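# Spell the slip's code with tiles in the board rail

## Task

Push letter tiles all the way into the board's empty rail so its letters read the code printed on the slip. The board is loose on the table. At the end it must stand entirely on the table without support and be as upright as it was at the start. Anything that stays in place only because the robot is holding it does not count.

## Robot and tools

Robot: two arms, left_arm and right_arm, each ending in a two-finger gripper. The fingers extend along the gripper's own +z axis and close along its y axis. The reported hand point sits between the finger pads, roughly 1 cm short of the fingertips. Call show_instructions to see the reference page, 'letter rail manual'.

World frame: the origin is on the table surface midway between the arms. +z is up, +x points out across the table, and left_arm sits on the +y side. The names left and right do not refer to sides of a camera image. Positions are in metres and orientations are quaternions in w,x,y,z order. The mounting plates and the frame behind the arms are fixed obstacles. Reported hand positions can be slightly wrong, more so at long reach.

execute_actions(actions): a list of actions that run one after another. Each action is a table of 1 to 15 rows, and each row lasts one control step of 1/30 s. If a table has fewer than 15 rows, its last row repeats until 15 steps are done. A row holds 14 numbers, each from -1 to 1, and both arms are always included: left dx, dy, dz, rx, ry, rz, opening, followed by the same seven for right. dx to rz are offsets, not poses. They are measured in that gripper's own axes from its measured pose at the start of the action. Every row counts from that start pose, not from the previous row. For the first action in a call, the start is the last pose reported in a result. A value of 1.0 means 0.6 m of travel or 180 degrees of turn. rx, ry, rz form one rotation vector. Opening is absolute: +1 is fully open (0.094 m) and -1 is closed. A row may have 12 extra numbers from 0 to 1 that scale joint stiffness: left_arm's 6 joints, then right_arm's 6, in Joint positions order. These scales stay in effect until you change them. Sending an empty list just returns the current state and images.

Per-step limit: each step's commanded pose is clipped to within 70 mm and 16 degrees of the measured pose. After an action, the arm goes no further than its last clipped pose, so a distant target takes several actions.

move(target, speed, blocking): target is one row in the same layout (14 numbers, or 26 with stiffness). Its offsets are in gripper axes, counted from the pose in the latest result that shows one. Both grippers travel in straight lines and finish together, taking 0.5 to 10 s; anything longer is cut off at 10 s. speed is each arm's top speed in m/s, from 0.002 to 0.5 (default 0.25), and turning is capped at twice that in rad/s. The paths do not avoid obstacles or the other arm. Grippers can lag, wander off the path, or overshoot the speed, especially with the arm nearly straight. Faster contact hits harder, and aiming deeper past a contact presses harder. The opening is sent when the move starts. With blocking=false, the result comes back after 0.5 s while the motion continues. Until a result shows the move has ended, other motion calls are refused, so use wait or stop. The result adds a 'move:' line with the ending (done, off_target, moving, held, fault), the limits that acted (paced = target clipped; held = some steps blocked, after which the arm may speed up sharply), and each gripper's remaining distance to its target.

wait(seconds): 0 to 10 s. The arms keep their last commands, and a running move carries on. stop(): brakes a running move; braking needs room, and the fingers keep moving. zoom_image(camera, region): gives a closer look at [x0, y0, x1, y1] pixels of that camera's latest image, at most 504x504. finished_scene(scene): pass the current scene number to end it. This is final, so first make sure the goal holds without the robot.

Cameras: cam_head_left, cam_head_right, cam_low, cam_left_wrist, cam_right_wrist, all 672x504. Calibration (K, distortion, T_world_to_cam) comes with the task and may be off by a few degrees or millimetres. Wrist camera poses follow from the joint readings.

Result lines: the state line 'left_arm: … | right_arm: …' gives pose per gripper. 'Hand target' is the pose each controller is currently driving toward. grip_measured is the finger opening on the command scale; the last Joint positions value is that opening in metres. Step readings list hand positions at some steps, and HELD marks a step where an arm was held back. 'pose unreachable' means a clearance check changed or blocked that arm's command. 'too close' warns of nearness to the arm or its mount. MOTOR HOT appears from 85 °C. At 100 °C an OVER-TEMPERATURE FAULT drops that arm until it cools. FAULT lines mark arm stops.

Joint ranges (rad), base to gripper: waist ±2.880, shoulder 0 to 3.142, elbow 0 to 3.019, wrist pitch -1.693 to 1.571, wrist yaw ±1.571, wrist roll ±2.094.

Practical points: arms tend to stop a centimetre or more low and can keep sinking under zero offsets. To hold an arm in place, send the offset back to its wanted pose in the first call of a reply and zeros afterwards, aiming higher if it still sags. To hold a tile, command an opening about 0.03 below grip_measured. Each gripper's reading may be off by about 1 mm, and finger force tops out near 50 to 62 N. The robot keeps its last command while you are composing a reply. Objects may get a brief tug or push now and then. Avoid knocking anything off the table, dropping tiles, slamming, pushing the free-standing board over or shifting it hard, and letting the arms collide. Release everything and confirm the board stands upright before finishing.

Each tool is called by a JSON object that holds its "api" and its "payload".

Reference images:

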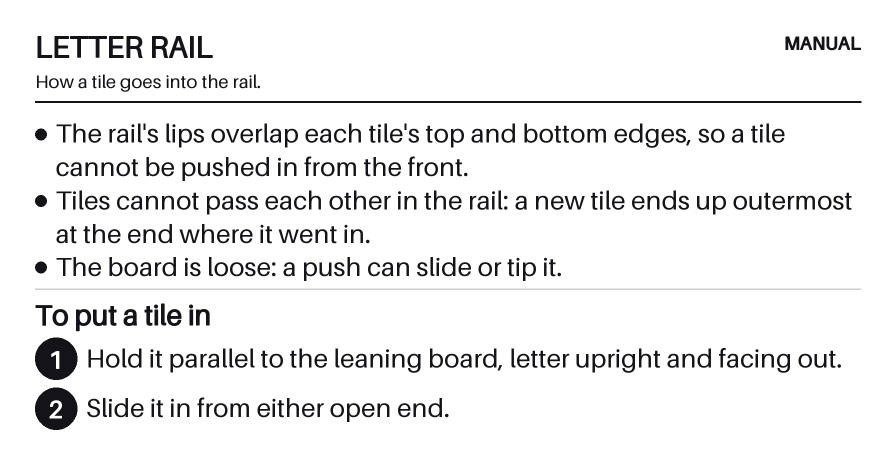

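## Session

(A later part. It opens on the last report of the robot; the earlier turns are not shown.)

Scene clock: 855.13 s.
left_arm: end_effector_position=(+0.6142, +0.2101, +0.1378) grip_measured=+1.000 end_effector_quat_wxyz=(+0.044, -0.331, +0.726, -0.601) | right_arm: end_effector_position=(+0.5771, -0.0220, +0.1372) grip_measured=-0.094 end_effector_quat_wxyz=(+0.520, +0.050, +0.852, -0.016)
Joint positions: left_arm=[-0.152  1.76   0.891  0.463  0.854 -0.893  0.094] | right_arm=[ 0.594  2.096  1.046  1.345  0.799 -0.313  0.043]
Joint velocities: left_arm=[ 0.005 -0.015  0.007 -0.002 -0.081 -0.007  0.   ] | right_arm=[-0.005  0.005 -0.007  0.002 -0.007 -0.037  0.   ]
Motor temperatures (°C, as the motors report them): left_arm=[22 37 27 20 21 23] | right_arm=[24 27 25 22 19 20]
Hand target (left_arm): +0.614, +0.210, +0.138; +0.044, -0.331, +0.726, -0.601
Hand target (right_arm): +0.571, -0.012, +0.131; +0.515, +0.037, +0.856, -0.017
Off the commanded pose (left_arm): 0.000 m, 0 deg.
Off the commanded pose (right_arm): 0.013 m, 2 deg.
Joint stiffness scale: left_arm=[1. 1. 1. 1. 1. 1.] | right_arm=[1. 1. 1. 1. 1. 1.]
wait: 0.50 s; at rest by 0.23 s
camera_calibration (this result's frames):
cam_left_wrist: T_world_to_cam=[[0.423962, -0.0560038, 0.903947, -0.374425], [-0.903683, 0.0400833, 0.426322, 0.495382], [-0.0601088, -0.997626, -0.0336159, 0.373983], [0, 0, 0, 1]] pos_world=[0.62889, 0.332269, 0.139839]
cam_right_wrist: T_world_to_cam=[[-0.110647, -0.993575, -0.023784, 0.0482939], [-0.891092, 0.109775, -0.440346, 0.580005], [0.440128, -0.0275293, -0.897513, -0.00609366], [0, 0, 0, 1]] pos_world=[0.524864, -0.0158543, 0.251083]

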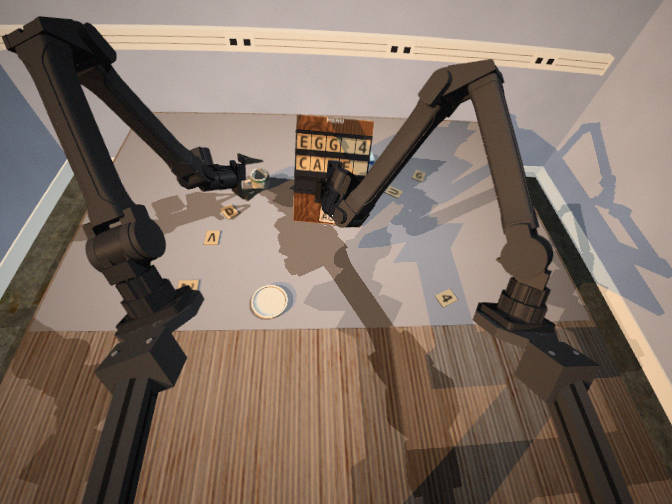

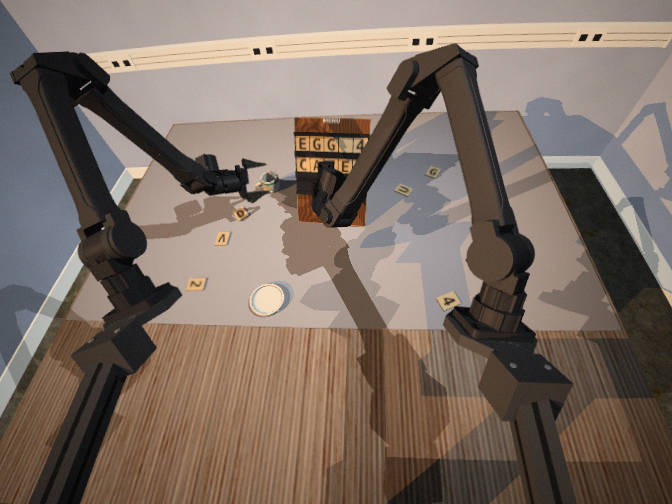

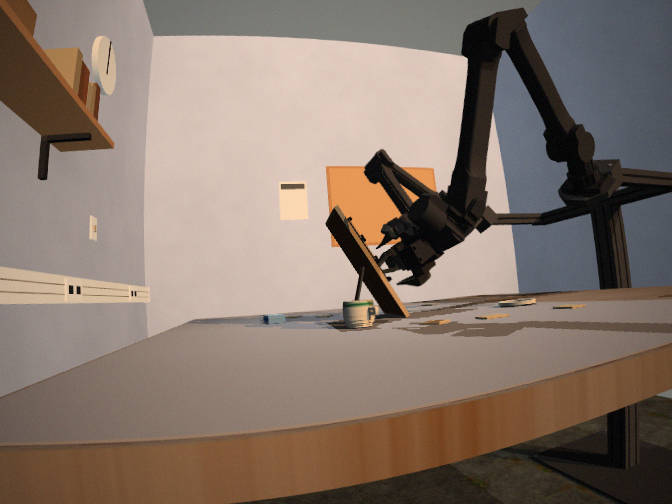

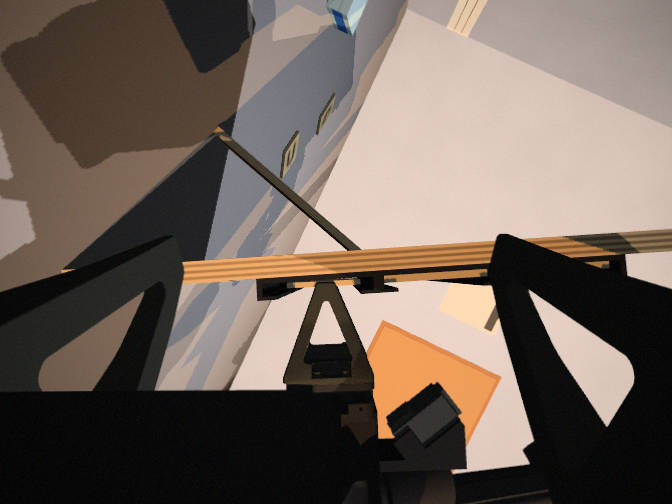

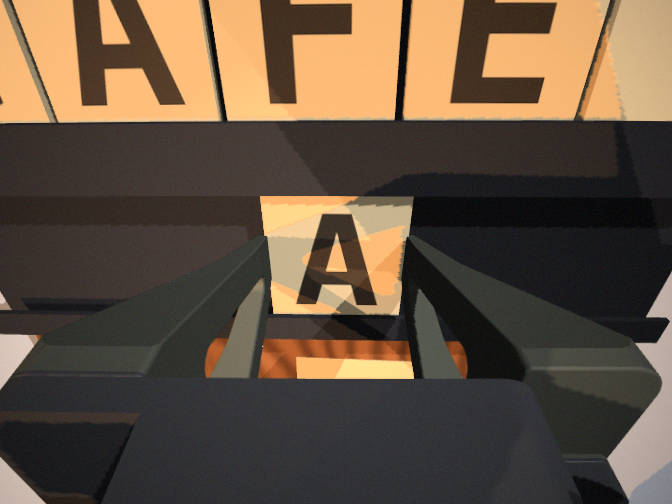

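{"api": "execute_actions", "payload": {"actions": [[[0,0,0,0,0,0,1,0.0148,0.018,-0.0031,-0.0035,0.0035,-0.0072,-0.125],[0,0,0,0,0,0,1,0.0145,0.021,-0.0029,-0.0035,0.0035,-0.0072,-0.125],[0,0,0,0,0,0,1,0.0142,0.0245,-0.0027,-0.0035,0.0035,-0.0072,-0.125],[0,0,0,0,0,0,1,0.0139,0.028,-0.0025,-0.0035,0.0035,-0.0072,-0.125],[0,0,0,0,0,0,1,0.0137,0.0318,-0.0024,-0.0035,0.0035,-0.0072,-0.125],[0,0,0,0,0,0,1,0.0137,0.0356,-0.0024,-0.0035,0.0035,-0.0072,-0.125],[0,0,0,0,0,0,1,0.0137,0.0394,-0.0024,-0.0035,0.0035,-0.0072,-0.125],[0,0,0,0,0,0,1,0.0137,0.0432,-0.0024,-0.0035,0.0035,-0.0072,-0.125],[0,0,0,0,0,0,1,0.0137,0.047,-0.0024,-0.0035,0.0035,-0.0072,-0.125],[0,0,0,0,0,0,1,0.0137,0.0508,-0.0024,-0.0035,0.0035,-0.0072,-0.125],[0,0,0,0,0,0,1,0.0137,0.0546,-0.0024,-0.0035,0.0035,-0.0072,-0.125],[0,0,0,0,0,0,1,0.0137,0.0584,-0.0024,-0.0035,0.0035,-0.0072,-0.125],[0,0,0,0,0,0,1,0.0137,0.0618,-0.0024,-0.0035,0.0035,-0.0072,-0.125],[0,0,0,0,0,0,1,0.0137,0.0645,-0.0024,-0.0035,0.0035,-0.0072,-0.125],[0,0,0,0,0,0,1,0.0137,0.066,-0.0024,-0.0035,0.0035,-0.0072,-0.125]]]}}

{"api": "wait", "payload": {"seconds": 0.5}}

Scene clock: 866.93 s.
left_arm: end_effector_position=(+0.6142, +0.2101, +0.1378) grip_measured=+1.000 end_effector_quat_wxyz=(+0.044, -0.331, +0.726, -0.601) | right_arm: end_effector_position=(+0.5810, +0.0018, +0.1368) grip_measured=-0.094 end_effector_quat_wxyz=(+0.519, +0.051, +0.853, -0.019)
Joint positions: left_arm=[-0.152  1.76   0.891  0.463  0.854 -0.893  0.094] | right_arm=[ 0.622  2.13   1.112  1.322  0.832 -0.325  0.043]
Joint velocities: left_arm=[ 0.005 -0.015 -0.002  0.007  0.007 -0.051  0.   ] | right_arm=[ 0.083  0.083  0.139 -0.056  0.095 -0.007 -0.   ]
Motor temperatures (°C, as the motors report them): left_arm=[22 37 27 20 21 23] | right_arm=[24 27 25 22 19 20]
Hand target (left_arm): +0.614, +0.210, +0.138; +0.044, -0.331, +0.726, -0.601
Hand target (right_arm): +0.575, +0.018, +0.132; +0.516, +0.038, +0.856, -0.017
Off the commanded pose (left_arm): 0.000 m, 0 deg.
Off the commanded pose (right_arm): 0.018 m, 2 deg.
Joint stiffness scale: left_arm=[1. 1. 1. 1. 1. 1.] | right_arm=[1. 1. 1. 1. 1. 1.]
Step readings (end_effector_position):
0: left_arm (+0.6142, +0.2101, +0.1378) | right_arm (+0.5771, -0.0220, +0.1372)
1: left_arm (+0.6142, +0.2101, +0.1378) | right_arm (+0.5771, -0.0219, +0.1371)
2: left_arm (+0.6142, +0.2101, +0.1378) | right_arm (+0.5773, -0.0220, +0.1371)
4: left_arm (+0.6142, +0.2101, +0.1378) | right_arm (+0.5781, -0.0214, +0.1368)
8: left_arm (+0.6142, +0.2101, +0.1378) | right_arm (+0.5795, -0.0167, +0.1364)
15: end_effector_position above
camera_calibration (this result's frames):
cam_left_wrist: T_world_to_cam=[[0.423962, -0.0560038, 0.903947, -0.374425], [-0.903683, 0.0400833, 0.426322, 0.495382], [-0.0601088, -0.997626, -0.0336159, 0.373983], [0, 0, 0, 1]] pos_world=[0.62889, 0.332269, 0.139839]
cam_right_wrist: T_world_to_cam=[[-0.115258, -0.993116, -0.0208612, 0.074642], [-0.891661, 0.112694, -0.438453, 0.580773], [0.437786, -0.0319344, -0.898512, -0.00602118], [0, 0, 0, 1]] pos_world=[0.529091, 0.00848638, 0.250789]

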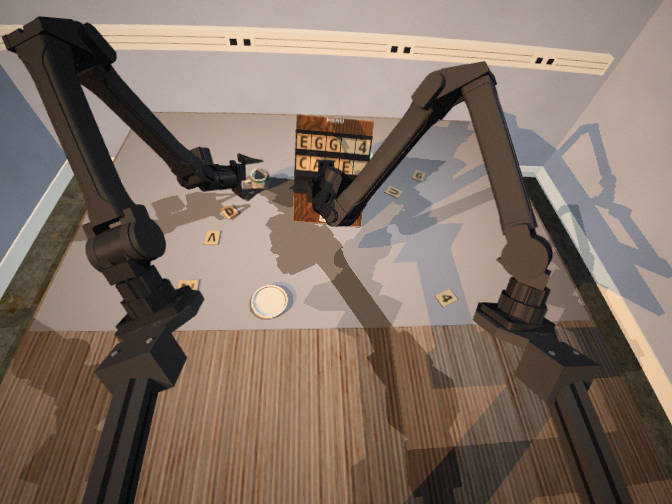

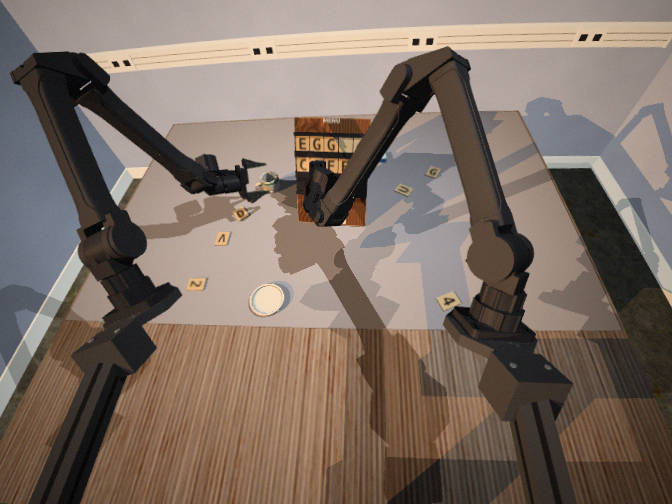

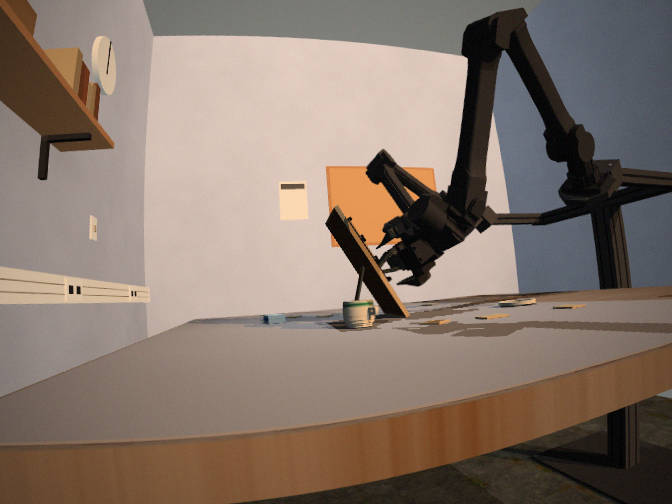

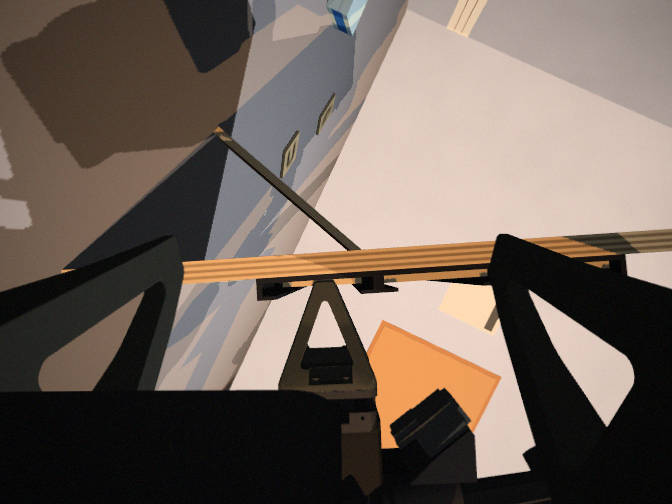

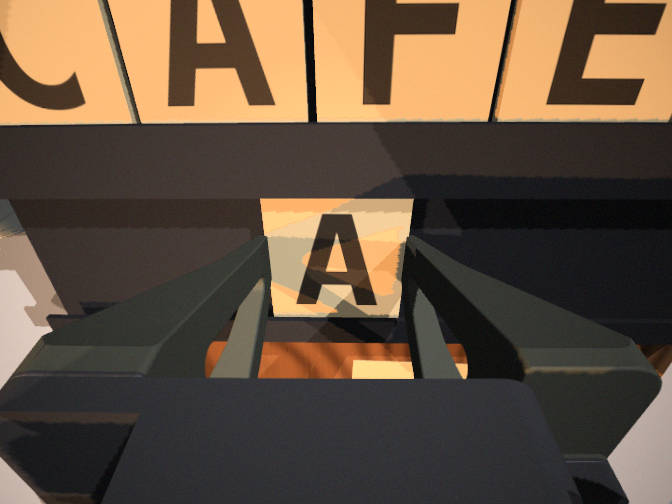

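Scene clock: 867.43 s.
left_arm: end_effector_position=(+0.6142, +0.2101, +0.1378) grip_measured=+1.000 end_effector_quat_wxyz=(+0.044, -0.331, +0.726, -0.601) | right_arm: end_effector_position=(+0.5804, +0.0071, +0.1375) grip_measured=-0.094 end_effector_quat_wxyz=(+0.519, +0.049, +0.853, -0.017)
Joint positions: left_arm=[-0.152  1.76   0.891  0.463  0.854 -0.893  0.094] | right_arm=[ 0.628  2.135  1.12   1.319  0.832 -0.328  0.043]
Joint velocities: left_arm=[ 0.005 -0.005  0.012  0.012  0.007 -0.022  0.   ] | right_arm=[-0.015 -0.015  0.012 -0.012  0.037 -0.066 -0.001]
Motor temperatures (°C, as the motors report them): left_arm=[22 37 27 20 21 23] | right_arm=[24 27 25 22 19 20]
Hand target (left_arm): +0.614, +0.210, +0.138; +0.044, -0.331, +0.726, -0.601
Hand target (right_arm): +0.575, +0.018, +0.132; +0.516, +0.038, +0.856, -0.017
Off the commanded pose (left_arm): 0.000 m, 0 deg.
Off the commanded pose (right_arm): 0.013 m, 1 deg.
Joint stiffness scale: left_arm=[1. 1. 1. 1. 1. 1.] | right_arm=[1. 1. 1. 1. 1. 1.]
wait: 0.50 s; at rest by 0.27 s
camera_calibration (this result's frames):
cam_left_wrist: T_world_to_cam=[[0.423962, -0.0560038, 0.903947, -0.374425], [-0.903683, 0.0400833, 0.426322, 0.495382], [-0.0601088, -0.997626, -0.0336159, 0.373983], [0, 0, 0, 1]] pos_world=[0.62889, 0.332269, 0.139839]
cam_right_wrist: T_world_to_cam=[[-0.109666, -0.993717, -0.0223554, 0.0767664], [-0.8921, 0.10832, -0.438662, 0.580283], [0.438328, -0.0281631, -0.898374, -0.00536763], [0, 0, 0, 1]] pos_world=[0.528441, 0.0132766, 0.251442]

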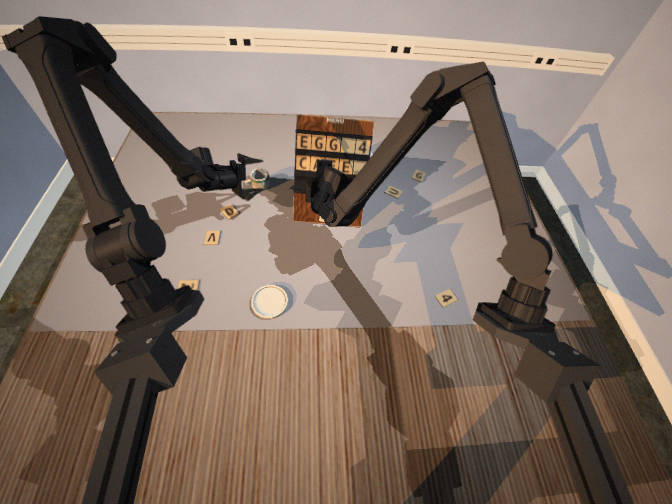

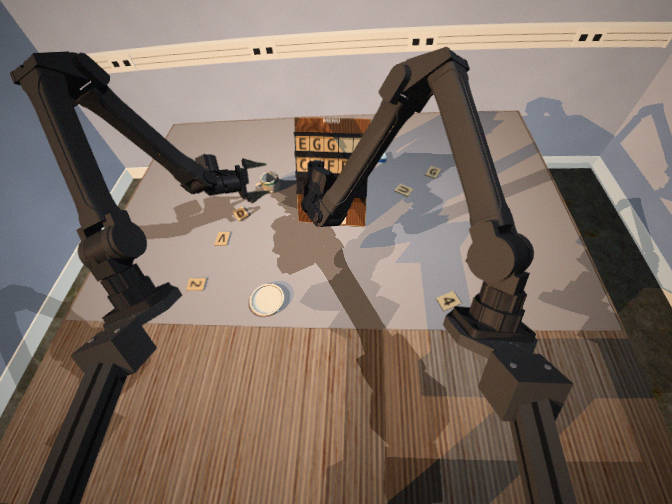

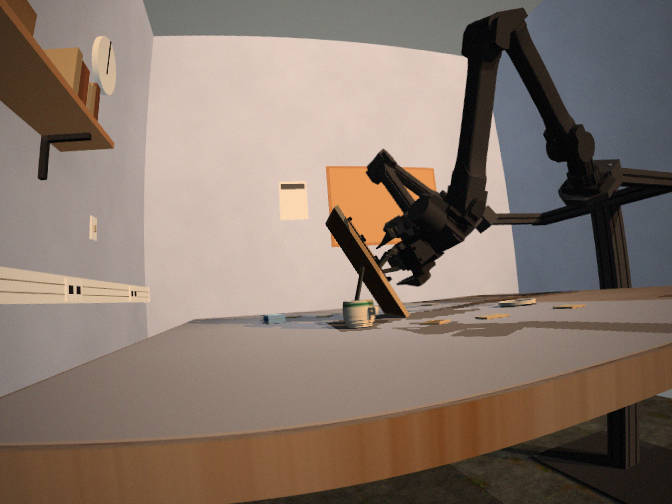

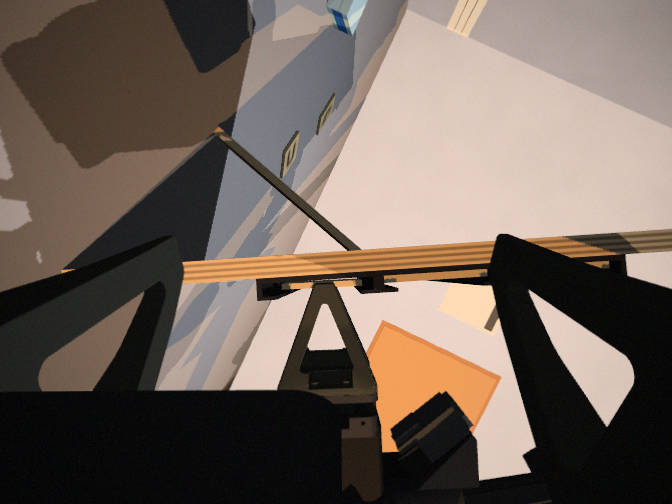

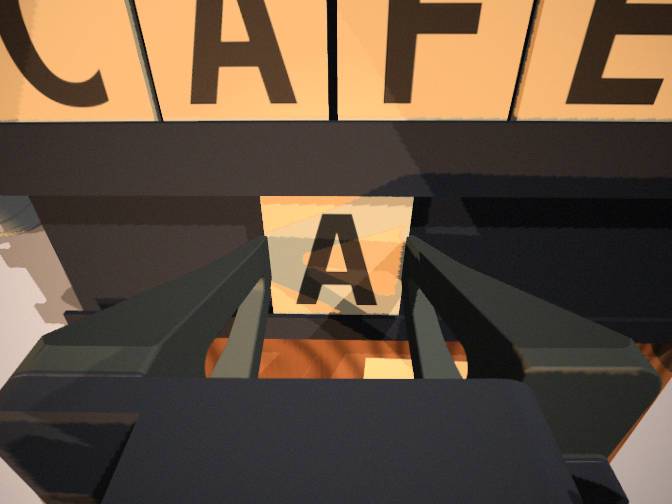

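{"api": "execute_actions", "payload": {"actions": [[[0,0,0,0,0,0,1,0.012,0.012,-0.003,-0.003,0.003,-0.006,0.15]]]}}

{"api": "move", "payload": {"target": [0,0,0,0,0,0,1,0.0,0.0,-0.09,0,0,0,0.15], "speed": 0.1}}

Scene clock: 896.17 s.
left_arm: end_effector_position=(+0.6142, +0.2101, +0.1378) grip_measured=+1.000 end_effector_quat_wxyz=(+0.044, -0.331, +0.726, -0.601) | right_arm: end_effector_position=(+0.5802, +0.0073, +0.1371) grip_measured=+0.148 end_effector_quat_wxyz=(+0.519, +0.048, +0.853, -0.017)
Joint positions: left_arm=[-0.152  1.76   0.891  0.463  0.854 -0.893  0.094] | right_arm=[ 0.628  2.135  1.12   1.316  0.832 -0.328  0.054]
Joint velocities: left_arm=[-0.005 -0.015  0.012  0.012  0.007 -0.007  0.   ] | right_arm=[ 0.005 -0.005 -0.007  0.007 -0.11  -0.007  0.   ]
Motor temperatures (°C, as the motors report them): left_arm=[22 37 27 20 21 23] | right_arm=[25 27 25 22 19 20]
Hand target (left_arm): +0.614, +0.210, +0.138; +0.044, -0.331, +0.726, -0.601
Hand target (right_arm): +0.576, +0.015, +0.132; +0.515, +0.039, +0.856, -0.017
Off the commanded pose (left_arm): 0.000 m, 0 deg.
Off the commanded pose (right_arm): 0.010 m, 1 deg.
Joint stiffness scale: left_arm=[1. 1. 1. 1. 1. 1.] | right_arm=[1. 1. 1. 1. 1. 1.]
Step readings (end_effector_position):
0: left_arm (+0.6142, +0.2101, +0.1378) | right_arm (+0.5804, +0.0071, +0.1375)
1: left_arm (+0.6142, +0.2101, +0.1378) | right_arm (+0.5804, +0.0071, +0.1375)
2: left_arm (+0.6142, +0.2101, +0.1378) | right_arm (+0.5804, +0.0071, +0.1374)
4: left_arm (+0.6142, +0.2101, +0.1378) | right_arm (+0.5803, +0.0072, +0.1371)
8: left_arm (+0.6142, +0.2101, +0.1378) | right_arm (+0.5802, +0.0073, +0.1371)
15: end_effector_position above
camera_calibration (this result's frames):
cam_left_wrist: T_world_to_cam=[[0.423962, -0.0560038, 0.903947, -0.374425], [-0.903683, 0.0400833, 0.426322, 0.495382], [-0.0601088, -0.997626, -0.0336159, 0.373983], [0, 0, 0, 1]] pos_world=[0.62889, 0.332269, 0.139839]
cam_right_wrist: T_world_to_cam=[[-0.108254, -0.993905, -0.0208561, 0.0759033], [-0.89305, 0.106443, -0.437186, 0.580258], [0.436741, -0.0287014, -0.899129, -0.00462429], [0, 0, 0, 1]] pos_world=[0.528436, 0.0135436, 0.251106]

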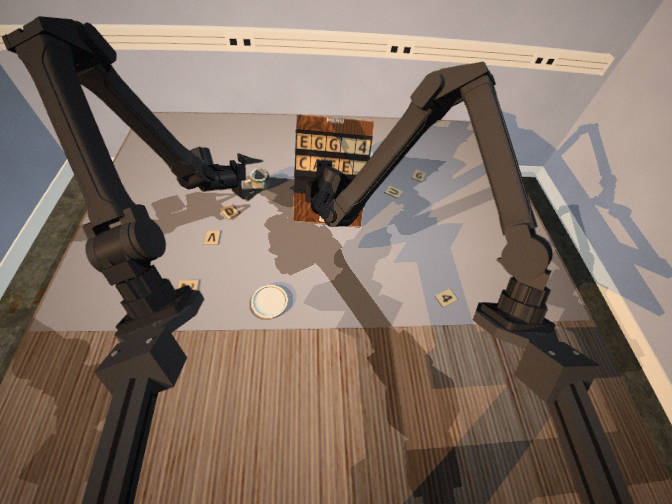

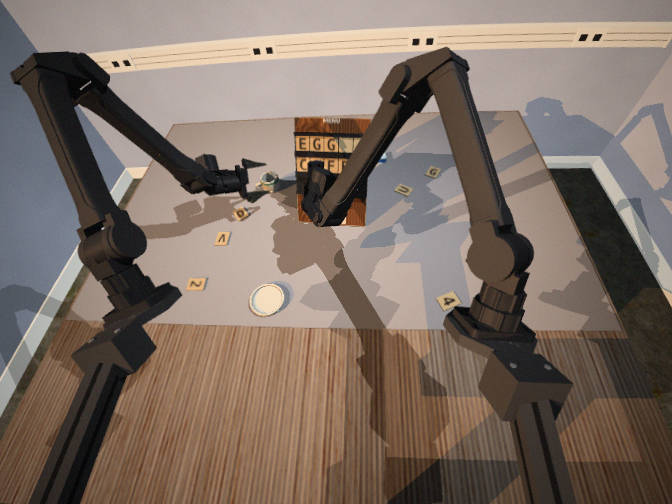

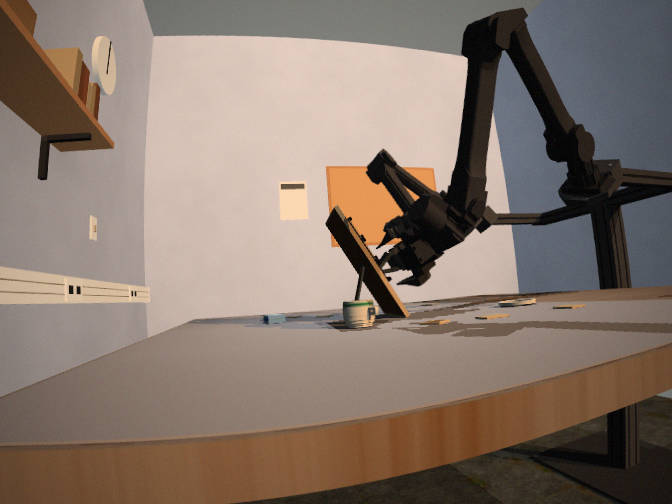

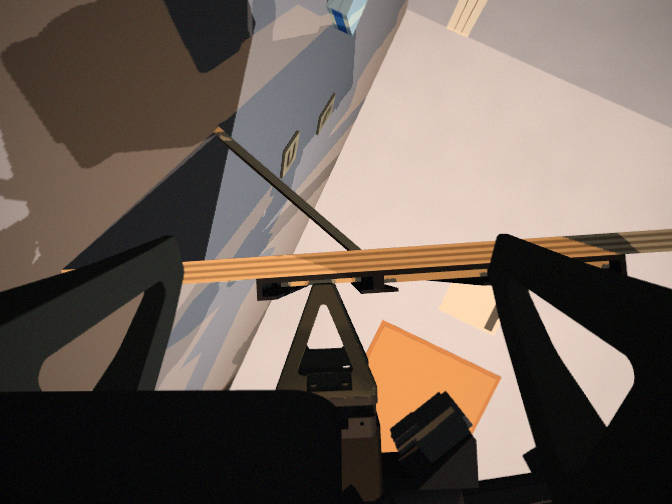

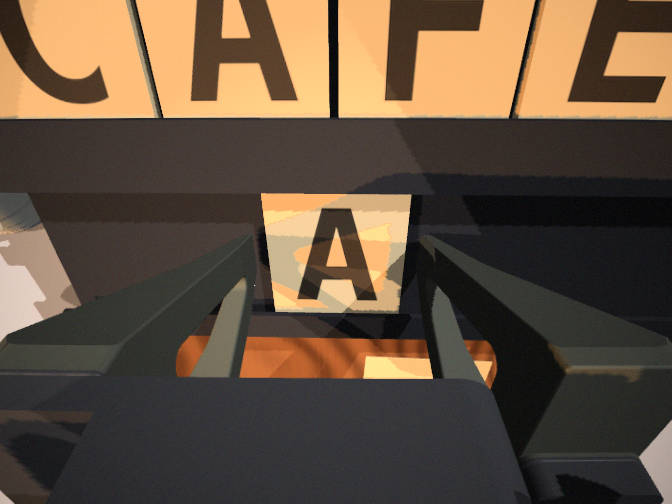

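Scene clock: 897.07 s.
left_arm: end_effector_position=(+0.6142, +0.2101, +0.1378) grip_measured=+1.000 end_effector_quat_wxyz=(+0.044, -0.331, +0.726, -0.601) | right_arm: end_effector_position=(+0.5296, +0.0131, +0.1531) grip_measured=+0.148 end_effector_quat_wxyz=(+0.513, +0.046, +0.857, -0.017)
Joint positions: left_arm=[-0.152  1.76   0.891  0.463  0.854 -0.893  0.094] | right_arm=[ 0.701  2.135  1.025  1.414  0.905 -0.349  0.054]
Joint velocities: left_arm=[-0.015  0.005 -0.007 -0.012  0.007  0.022  0.   ] | right_arm=[ 0.005 -0.005 -0.007 -0.007 -0.022  0.037 -0.002]
Motor temperatures (°C, as the motors report them): left_arm=[22 37 27 20 21 23] | right_arm=[25 27 25 22 19 20]
Hand target (left_arm): +0.614, +0.210, +0.138; +0.044, -0.331, +0.726, -0.601
Hand target (right_arm): +0.532, +0.012, +0.162; +0.518, +0.049, +0.854, -0.017
Off the commanded pose (left_arm): 0.000 m, 0 deg.
Off the commanded pose (right_arm): 0.009 m, 1 deg.
Joint stiffness scale: left_arm=[1. 1. 1. 1. 1. 1.] | right_arm=[1. 1. 1. 1. 1. 1.]
move: done
camera_calibration (this result's frames):
cam_left_wrist: T_world_to_cam=[[0.423962, -0.0560038, 0.903947, -0.374425], [-0.903683, 0.0400833, 0.426322, 0.495382], [-0.0601088, -0.997626, -0.0336159, 0.373983], [0, 0, 0, 1]] pos_world=[0.62889, 0.332269, 0.139839]
cam_right_wrist: T_world_to_cam=[[-0.104315, -0.994393, -0.0173465, 0.0739238], [-0.899701, 0.101786, -0.424473, 0.543097], [0.423859, -0.0286721, -0.905274, 0.0398079], [0, 0, 0, 1]] pos_world=[0.479463, 0.0193712, 0.267849]

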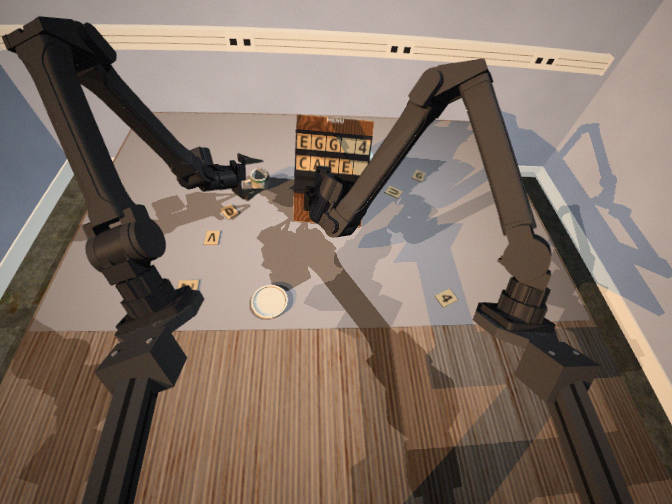

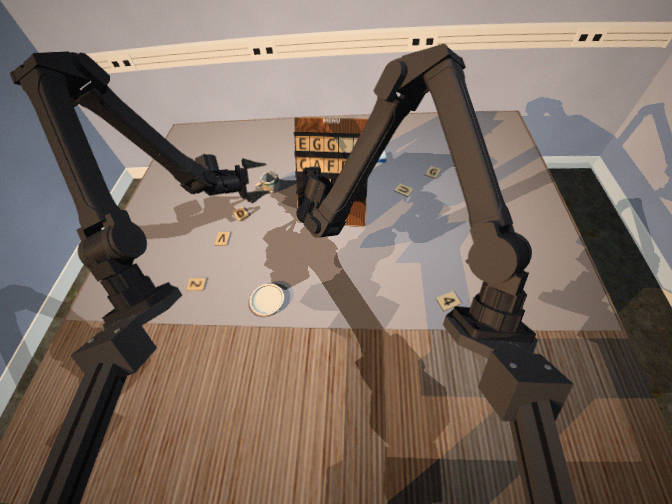

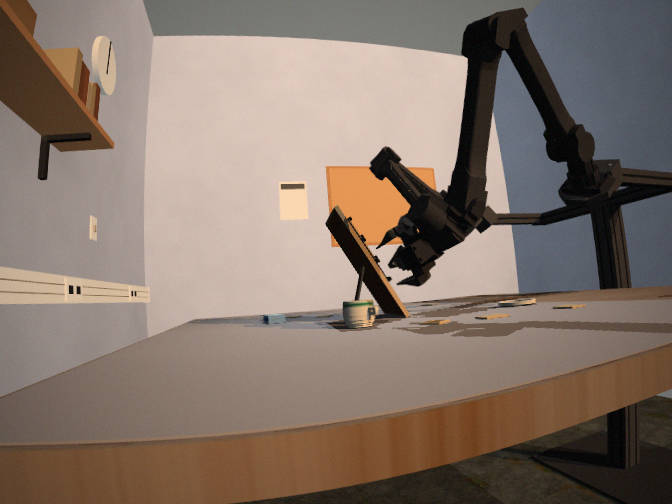

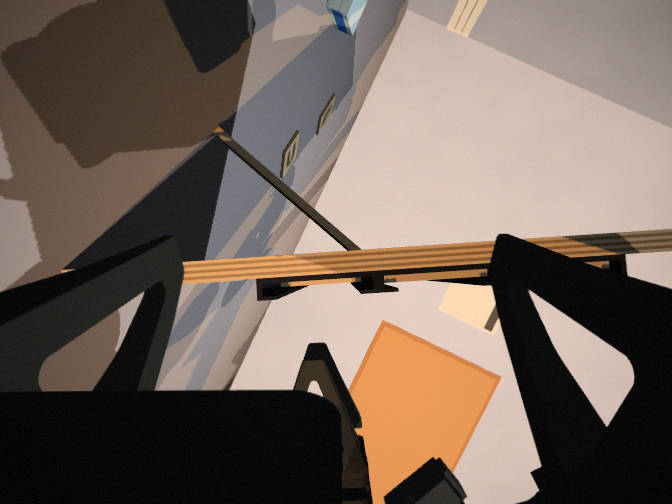

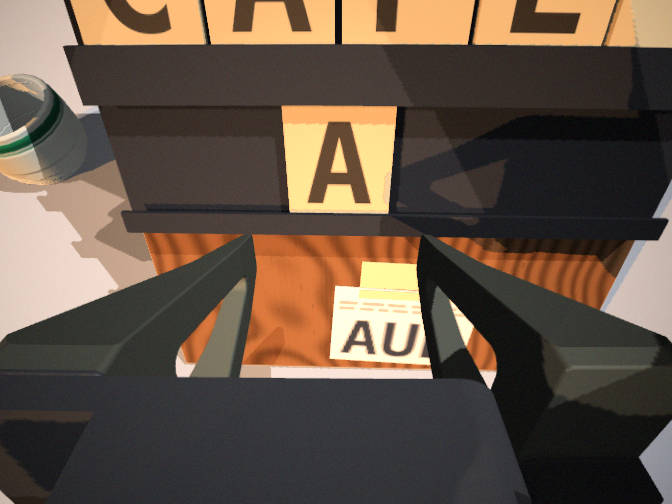

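{"api": "move", "payload": {"target": [0,0,0,0,0,0,1,-0.0408,-0.4227,0.0246,-0.09,0.155,-0.156,0.3], "speed": 0.3}}

Scene clock: 917.00 s.
left_arm: end_effector_position=(+0.6142, +0.2101, +0.1378) grip_measured=+1.000 end_effector_quat_wxyz=(+0.044, -0.331, +0.726, -0.601) | right_arm: end_effector_position=(+0.5308, -0.2455, +0.1625) grip_measured=+0.298 end_effector_quat_wxyz=(+0.277, -0.222, +0.935, -0.009)
Joint positions: left_arm=[-0.152  1.76   0.891  0.463  0.854 -0.893  0.094] | right_arm=[ 0.202  1.338  0.638  0.321  0.315 -0.464  0.061]
Joint velocities: left_arm=[-0.005 -0.015 -0.007 -0.017  0.007  0.037  0.   ] | right_arm=[-0.015 -0.015  0.002 -0.007  0.037 -0.007 -0.   ]
Motor temperatures (°C, as the motors report them): left_arm=[22 37 27 20 21 23] | right_arm=[25 27 25 23 19 20]
Hand target (left_arm): +0.614, +0.210, +0.138; +0.044, -0.331, +0.726, -0.601
Hand target (right_arm): +0.532, -0.245, +0.164; +0.277, -0.230, +0.933, -0.009
Off the commanded pose (left_arm): 0.000 m, 0 deg.
Off the commanded pose (right_arm): 0.004 m, 1 deg.
Joint stiffness scale: left_arm=[1. 1. 1. 1. 1. 1.] | right_arm=[1. 1. 1. 1. 1. 1.]
move: done
camera_calibration (this result's frames):
cam_left_wrist: T_world_to_cam=[[0.423962, -0.0560038, 0.903947, -0.374425], [-0.903683, 0.0400833, 0.426322, 0.495382], [-0.0601088, -0.997626, -0.0336159, 0.373983], [0, 0, 0, 1]] pos_world=[0.62889, 0.332269, 0.139839]
cam_right_wrist: T_world_to_cam=[[0.403312, -0.903769, 0.143322, -0.456217], [-0.914685, -0.393673, 0.0915018, 0.376902], [-0.0262745, -0.167998, -0.985437, 0.258156], [0, 0, 0, 1]] pos_world=[0.535527, -0.220568, 0.285295]

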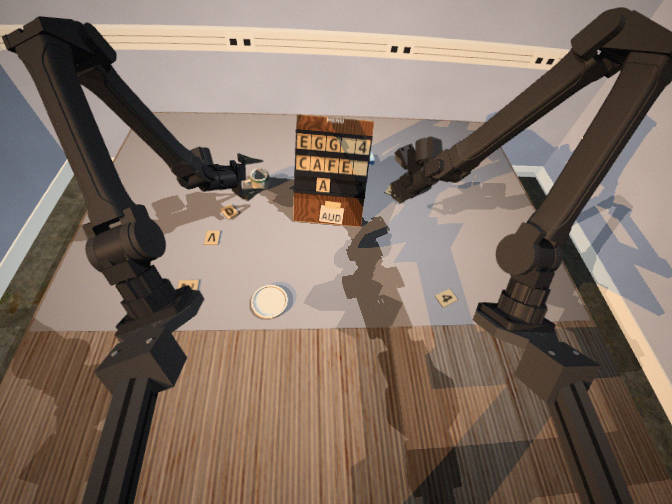

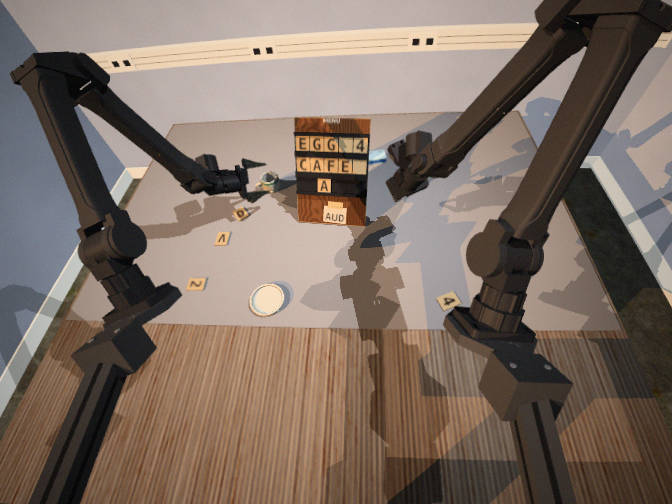

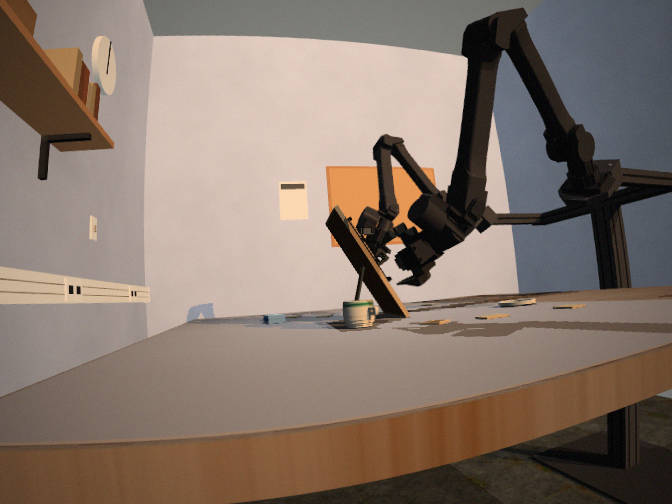

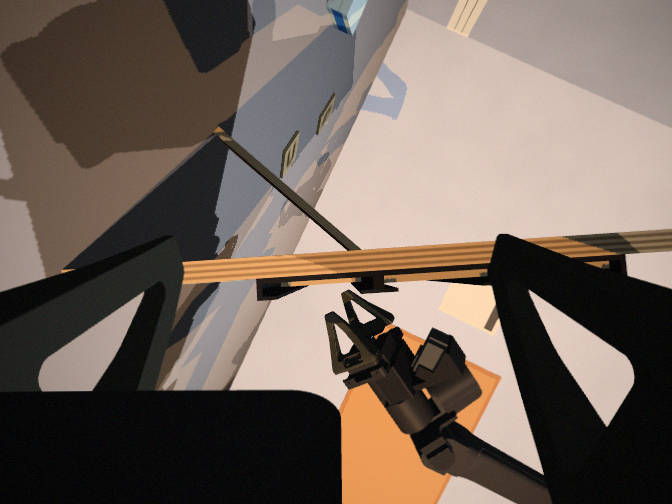

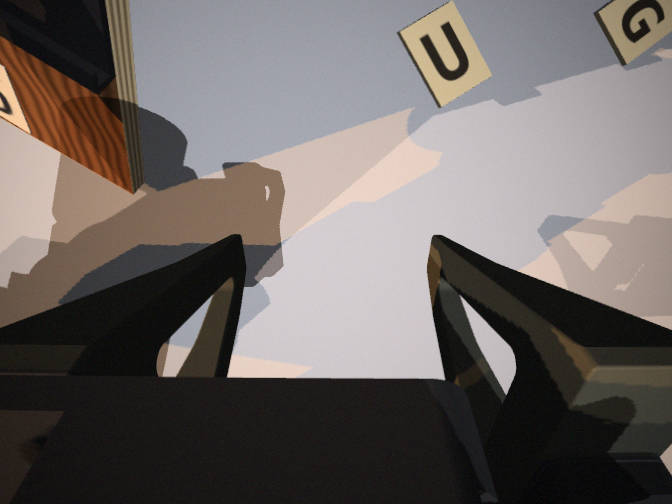

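{"api": "move", "payload": {"target": [0,0,0,0,0,0,1,-0.0767,-0.1313,0.2702,-0.0905,0.1564,-0.1605,0.3], "speed": 0.3}}

Scene clock: 928.80 s.
left_arm: end_effector_position=(+0.6142, +0.2101, +0.1378) grip_measured=+1.000 end_effector_quat_wxyz=(+0.044, -0.331, +0.726, -0.601) | right_arm: end_effector_position=(+0.6691, -0.2770, +0.0620) grip_measured=+0.298 end_effector_quat_wxyz=(-0.002, -0.469, +0.883, +0.005)
Joint positions: left_arm=[-0.152  1.76   0.891  0.463  0.854 -0.893  0.094] | right_arm=[ 0.057  1.776  1.509 -0.675  0.279 -0.894  0.061]
Joint velocities: left_arm=[ 0.005 -0.005  0.012 -0.007  0.037  0.081  0.   ] | right_arm=[ 0.005 -0.005 -0.012 -0.007  0.007 -0.022 -0.   ]
Motor temperatures (°C, as the motors report them): left_arm=[22 37 27 20 21 23] | right_arm=[24 27 25 23 19 20]
Hand target (left_arm): +0.614, +0.210, +0.138; +0.044, -0.331, +0.726, -0.601
Hand target (right_arm): +0.680, -0.281, +0.060; -0.000, -0.472, +0.881, +0.001
Off the commanded pose (left_arm): 0.000 m, 0 deg.
Off the commanded pose (right_arm): 0.013 m, 1 deg.
Joint stiffness scale: left_arm=[1. 1. 1. 1. 1. 1.] | right_arm=[1. 1. 1. 1. 1. 1.]
move: off_target (right_arm)
camera_calibration (this result's frames):
cam_left_wrist: T_world_to_cam=[[0.423962, -0.0560038, 0.903947, -0.374425], [-0.903683, 0.0400833, 0.426322, 0.495382], [-0.0601088, -0.997626, -0.0336159, 0.373983], [0, 0, 0, 1]] pos_world=[0.62889, 0.332269, 0.139839]
cam_right_wrist: T_world_to_cam=[[0.826969, -0.56223, -0.00433449, -0.705783], [-0.449545, -0.665815, 0.595483, 0.0823294], [-0.337684, -0.490497, -0.803356, 0.265245], [0, 0, 0, 1]] pos_world=[0.710241, -0.211894, 0.161002]

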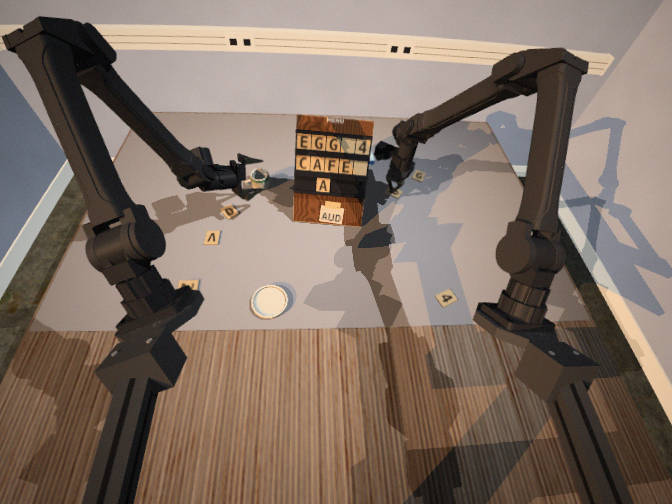

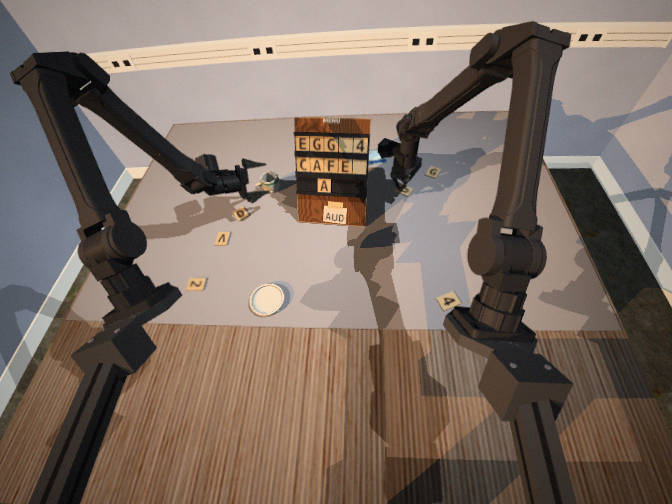

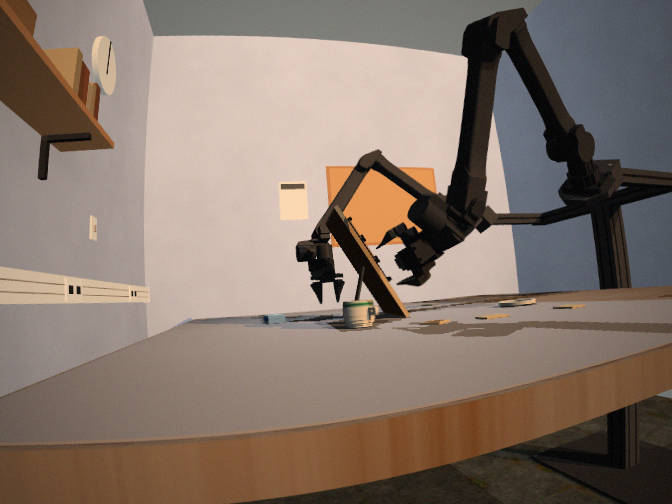

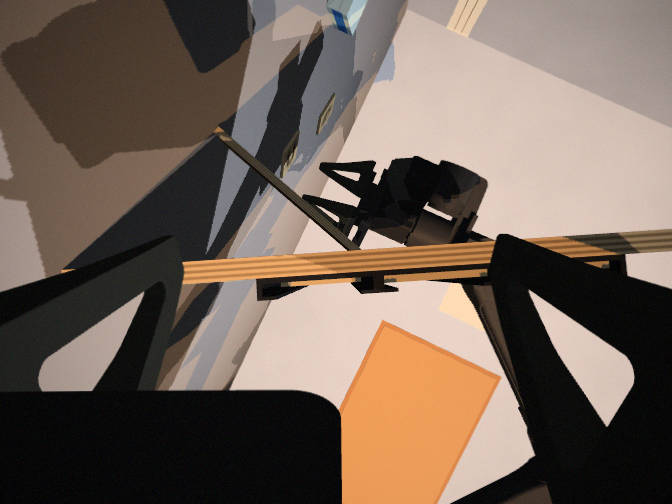

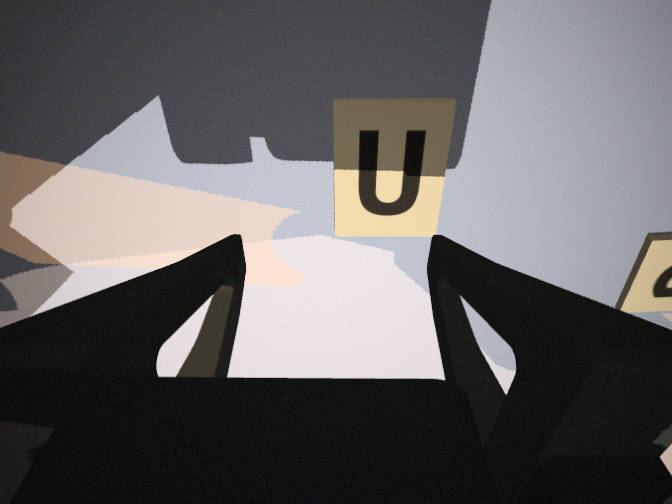

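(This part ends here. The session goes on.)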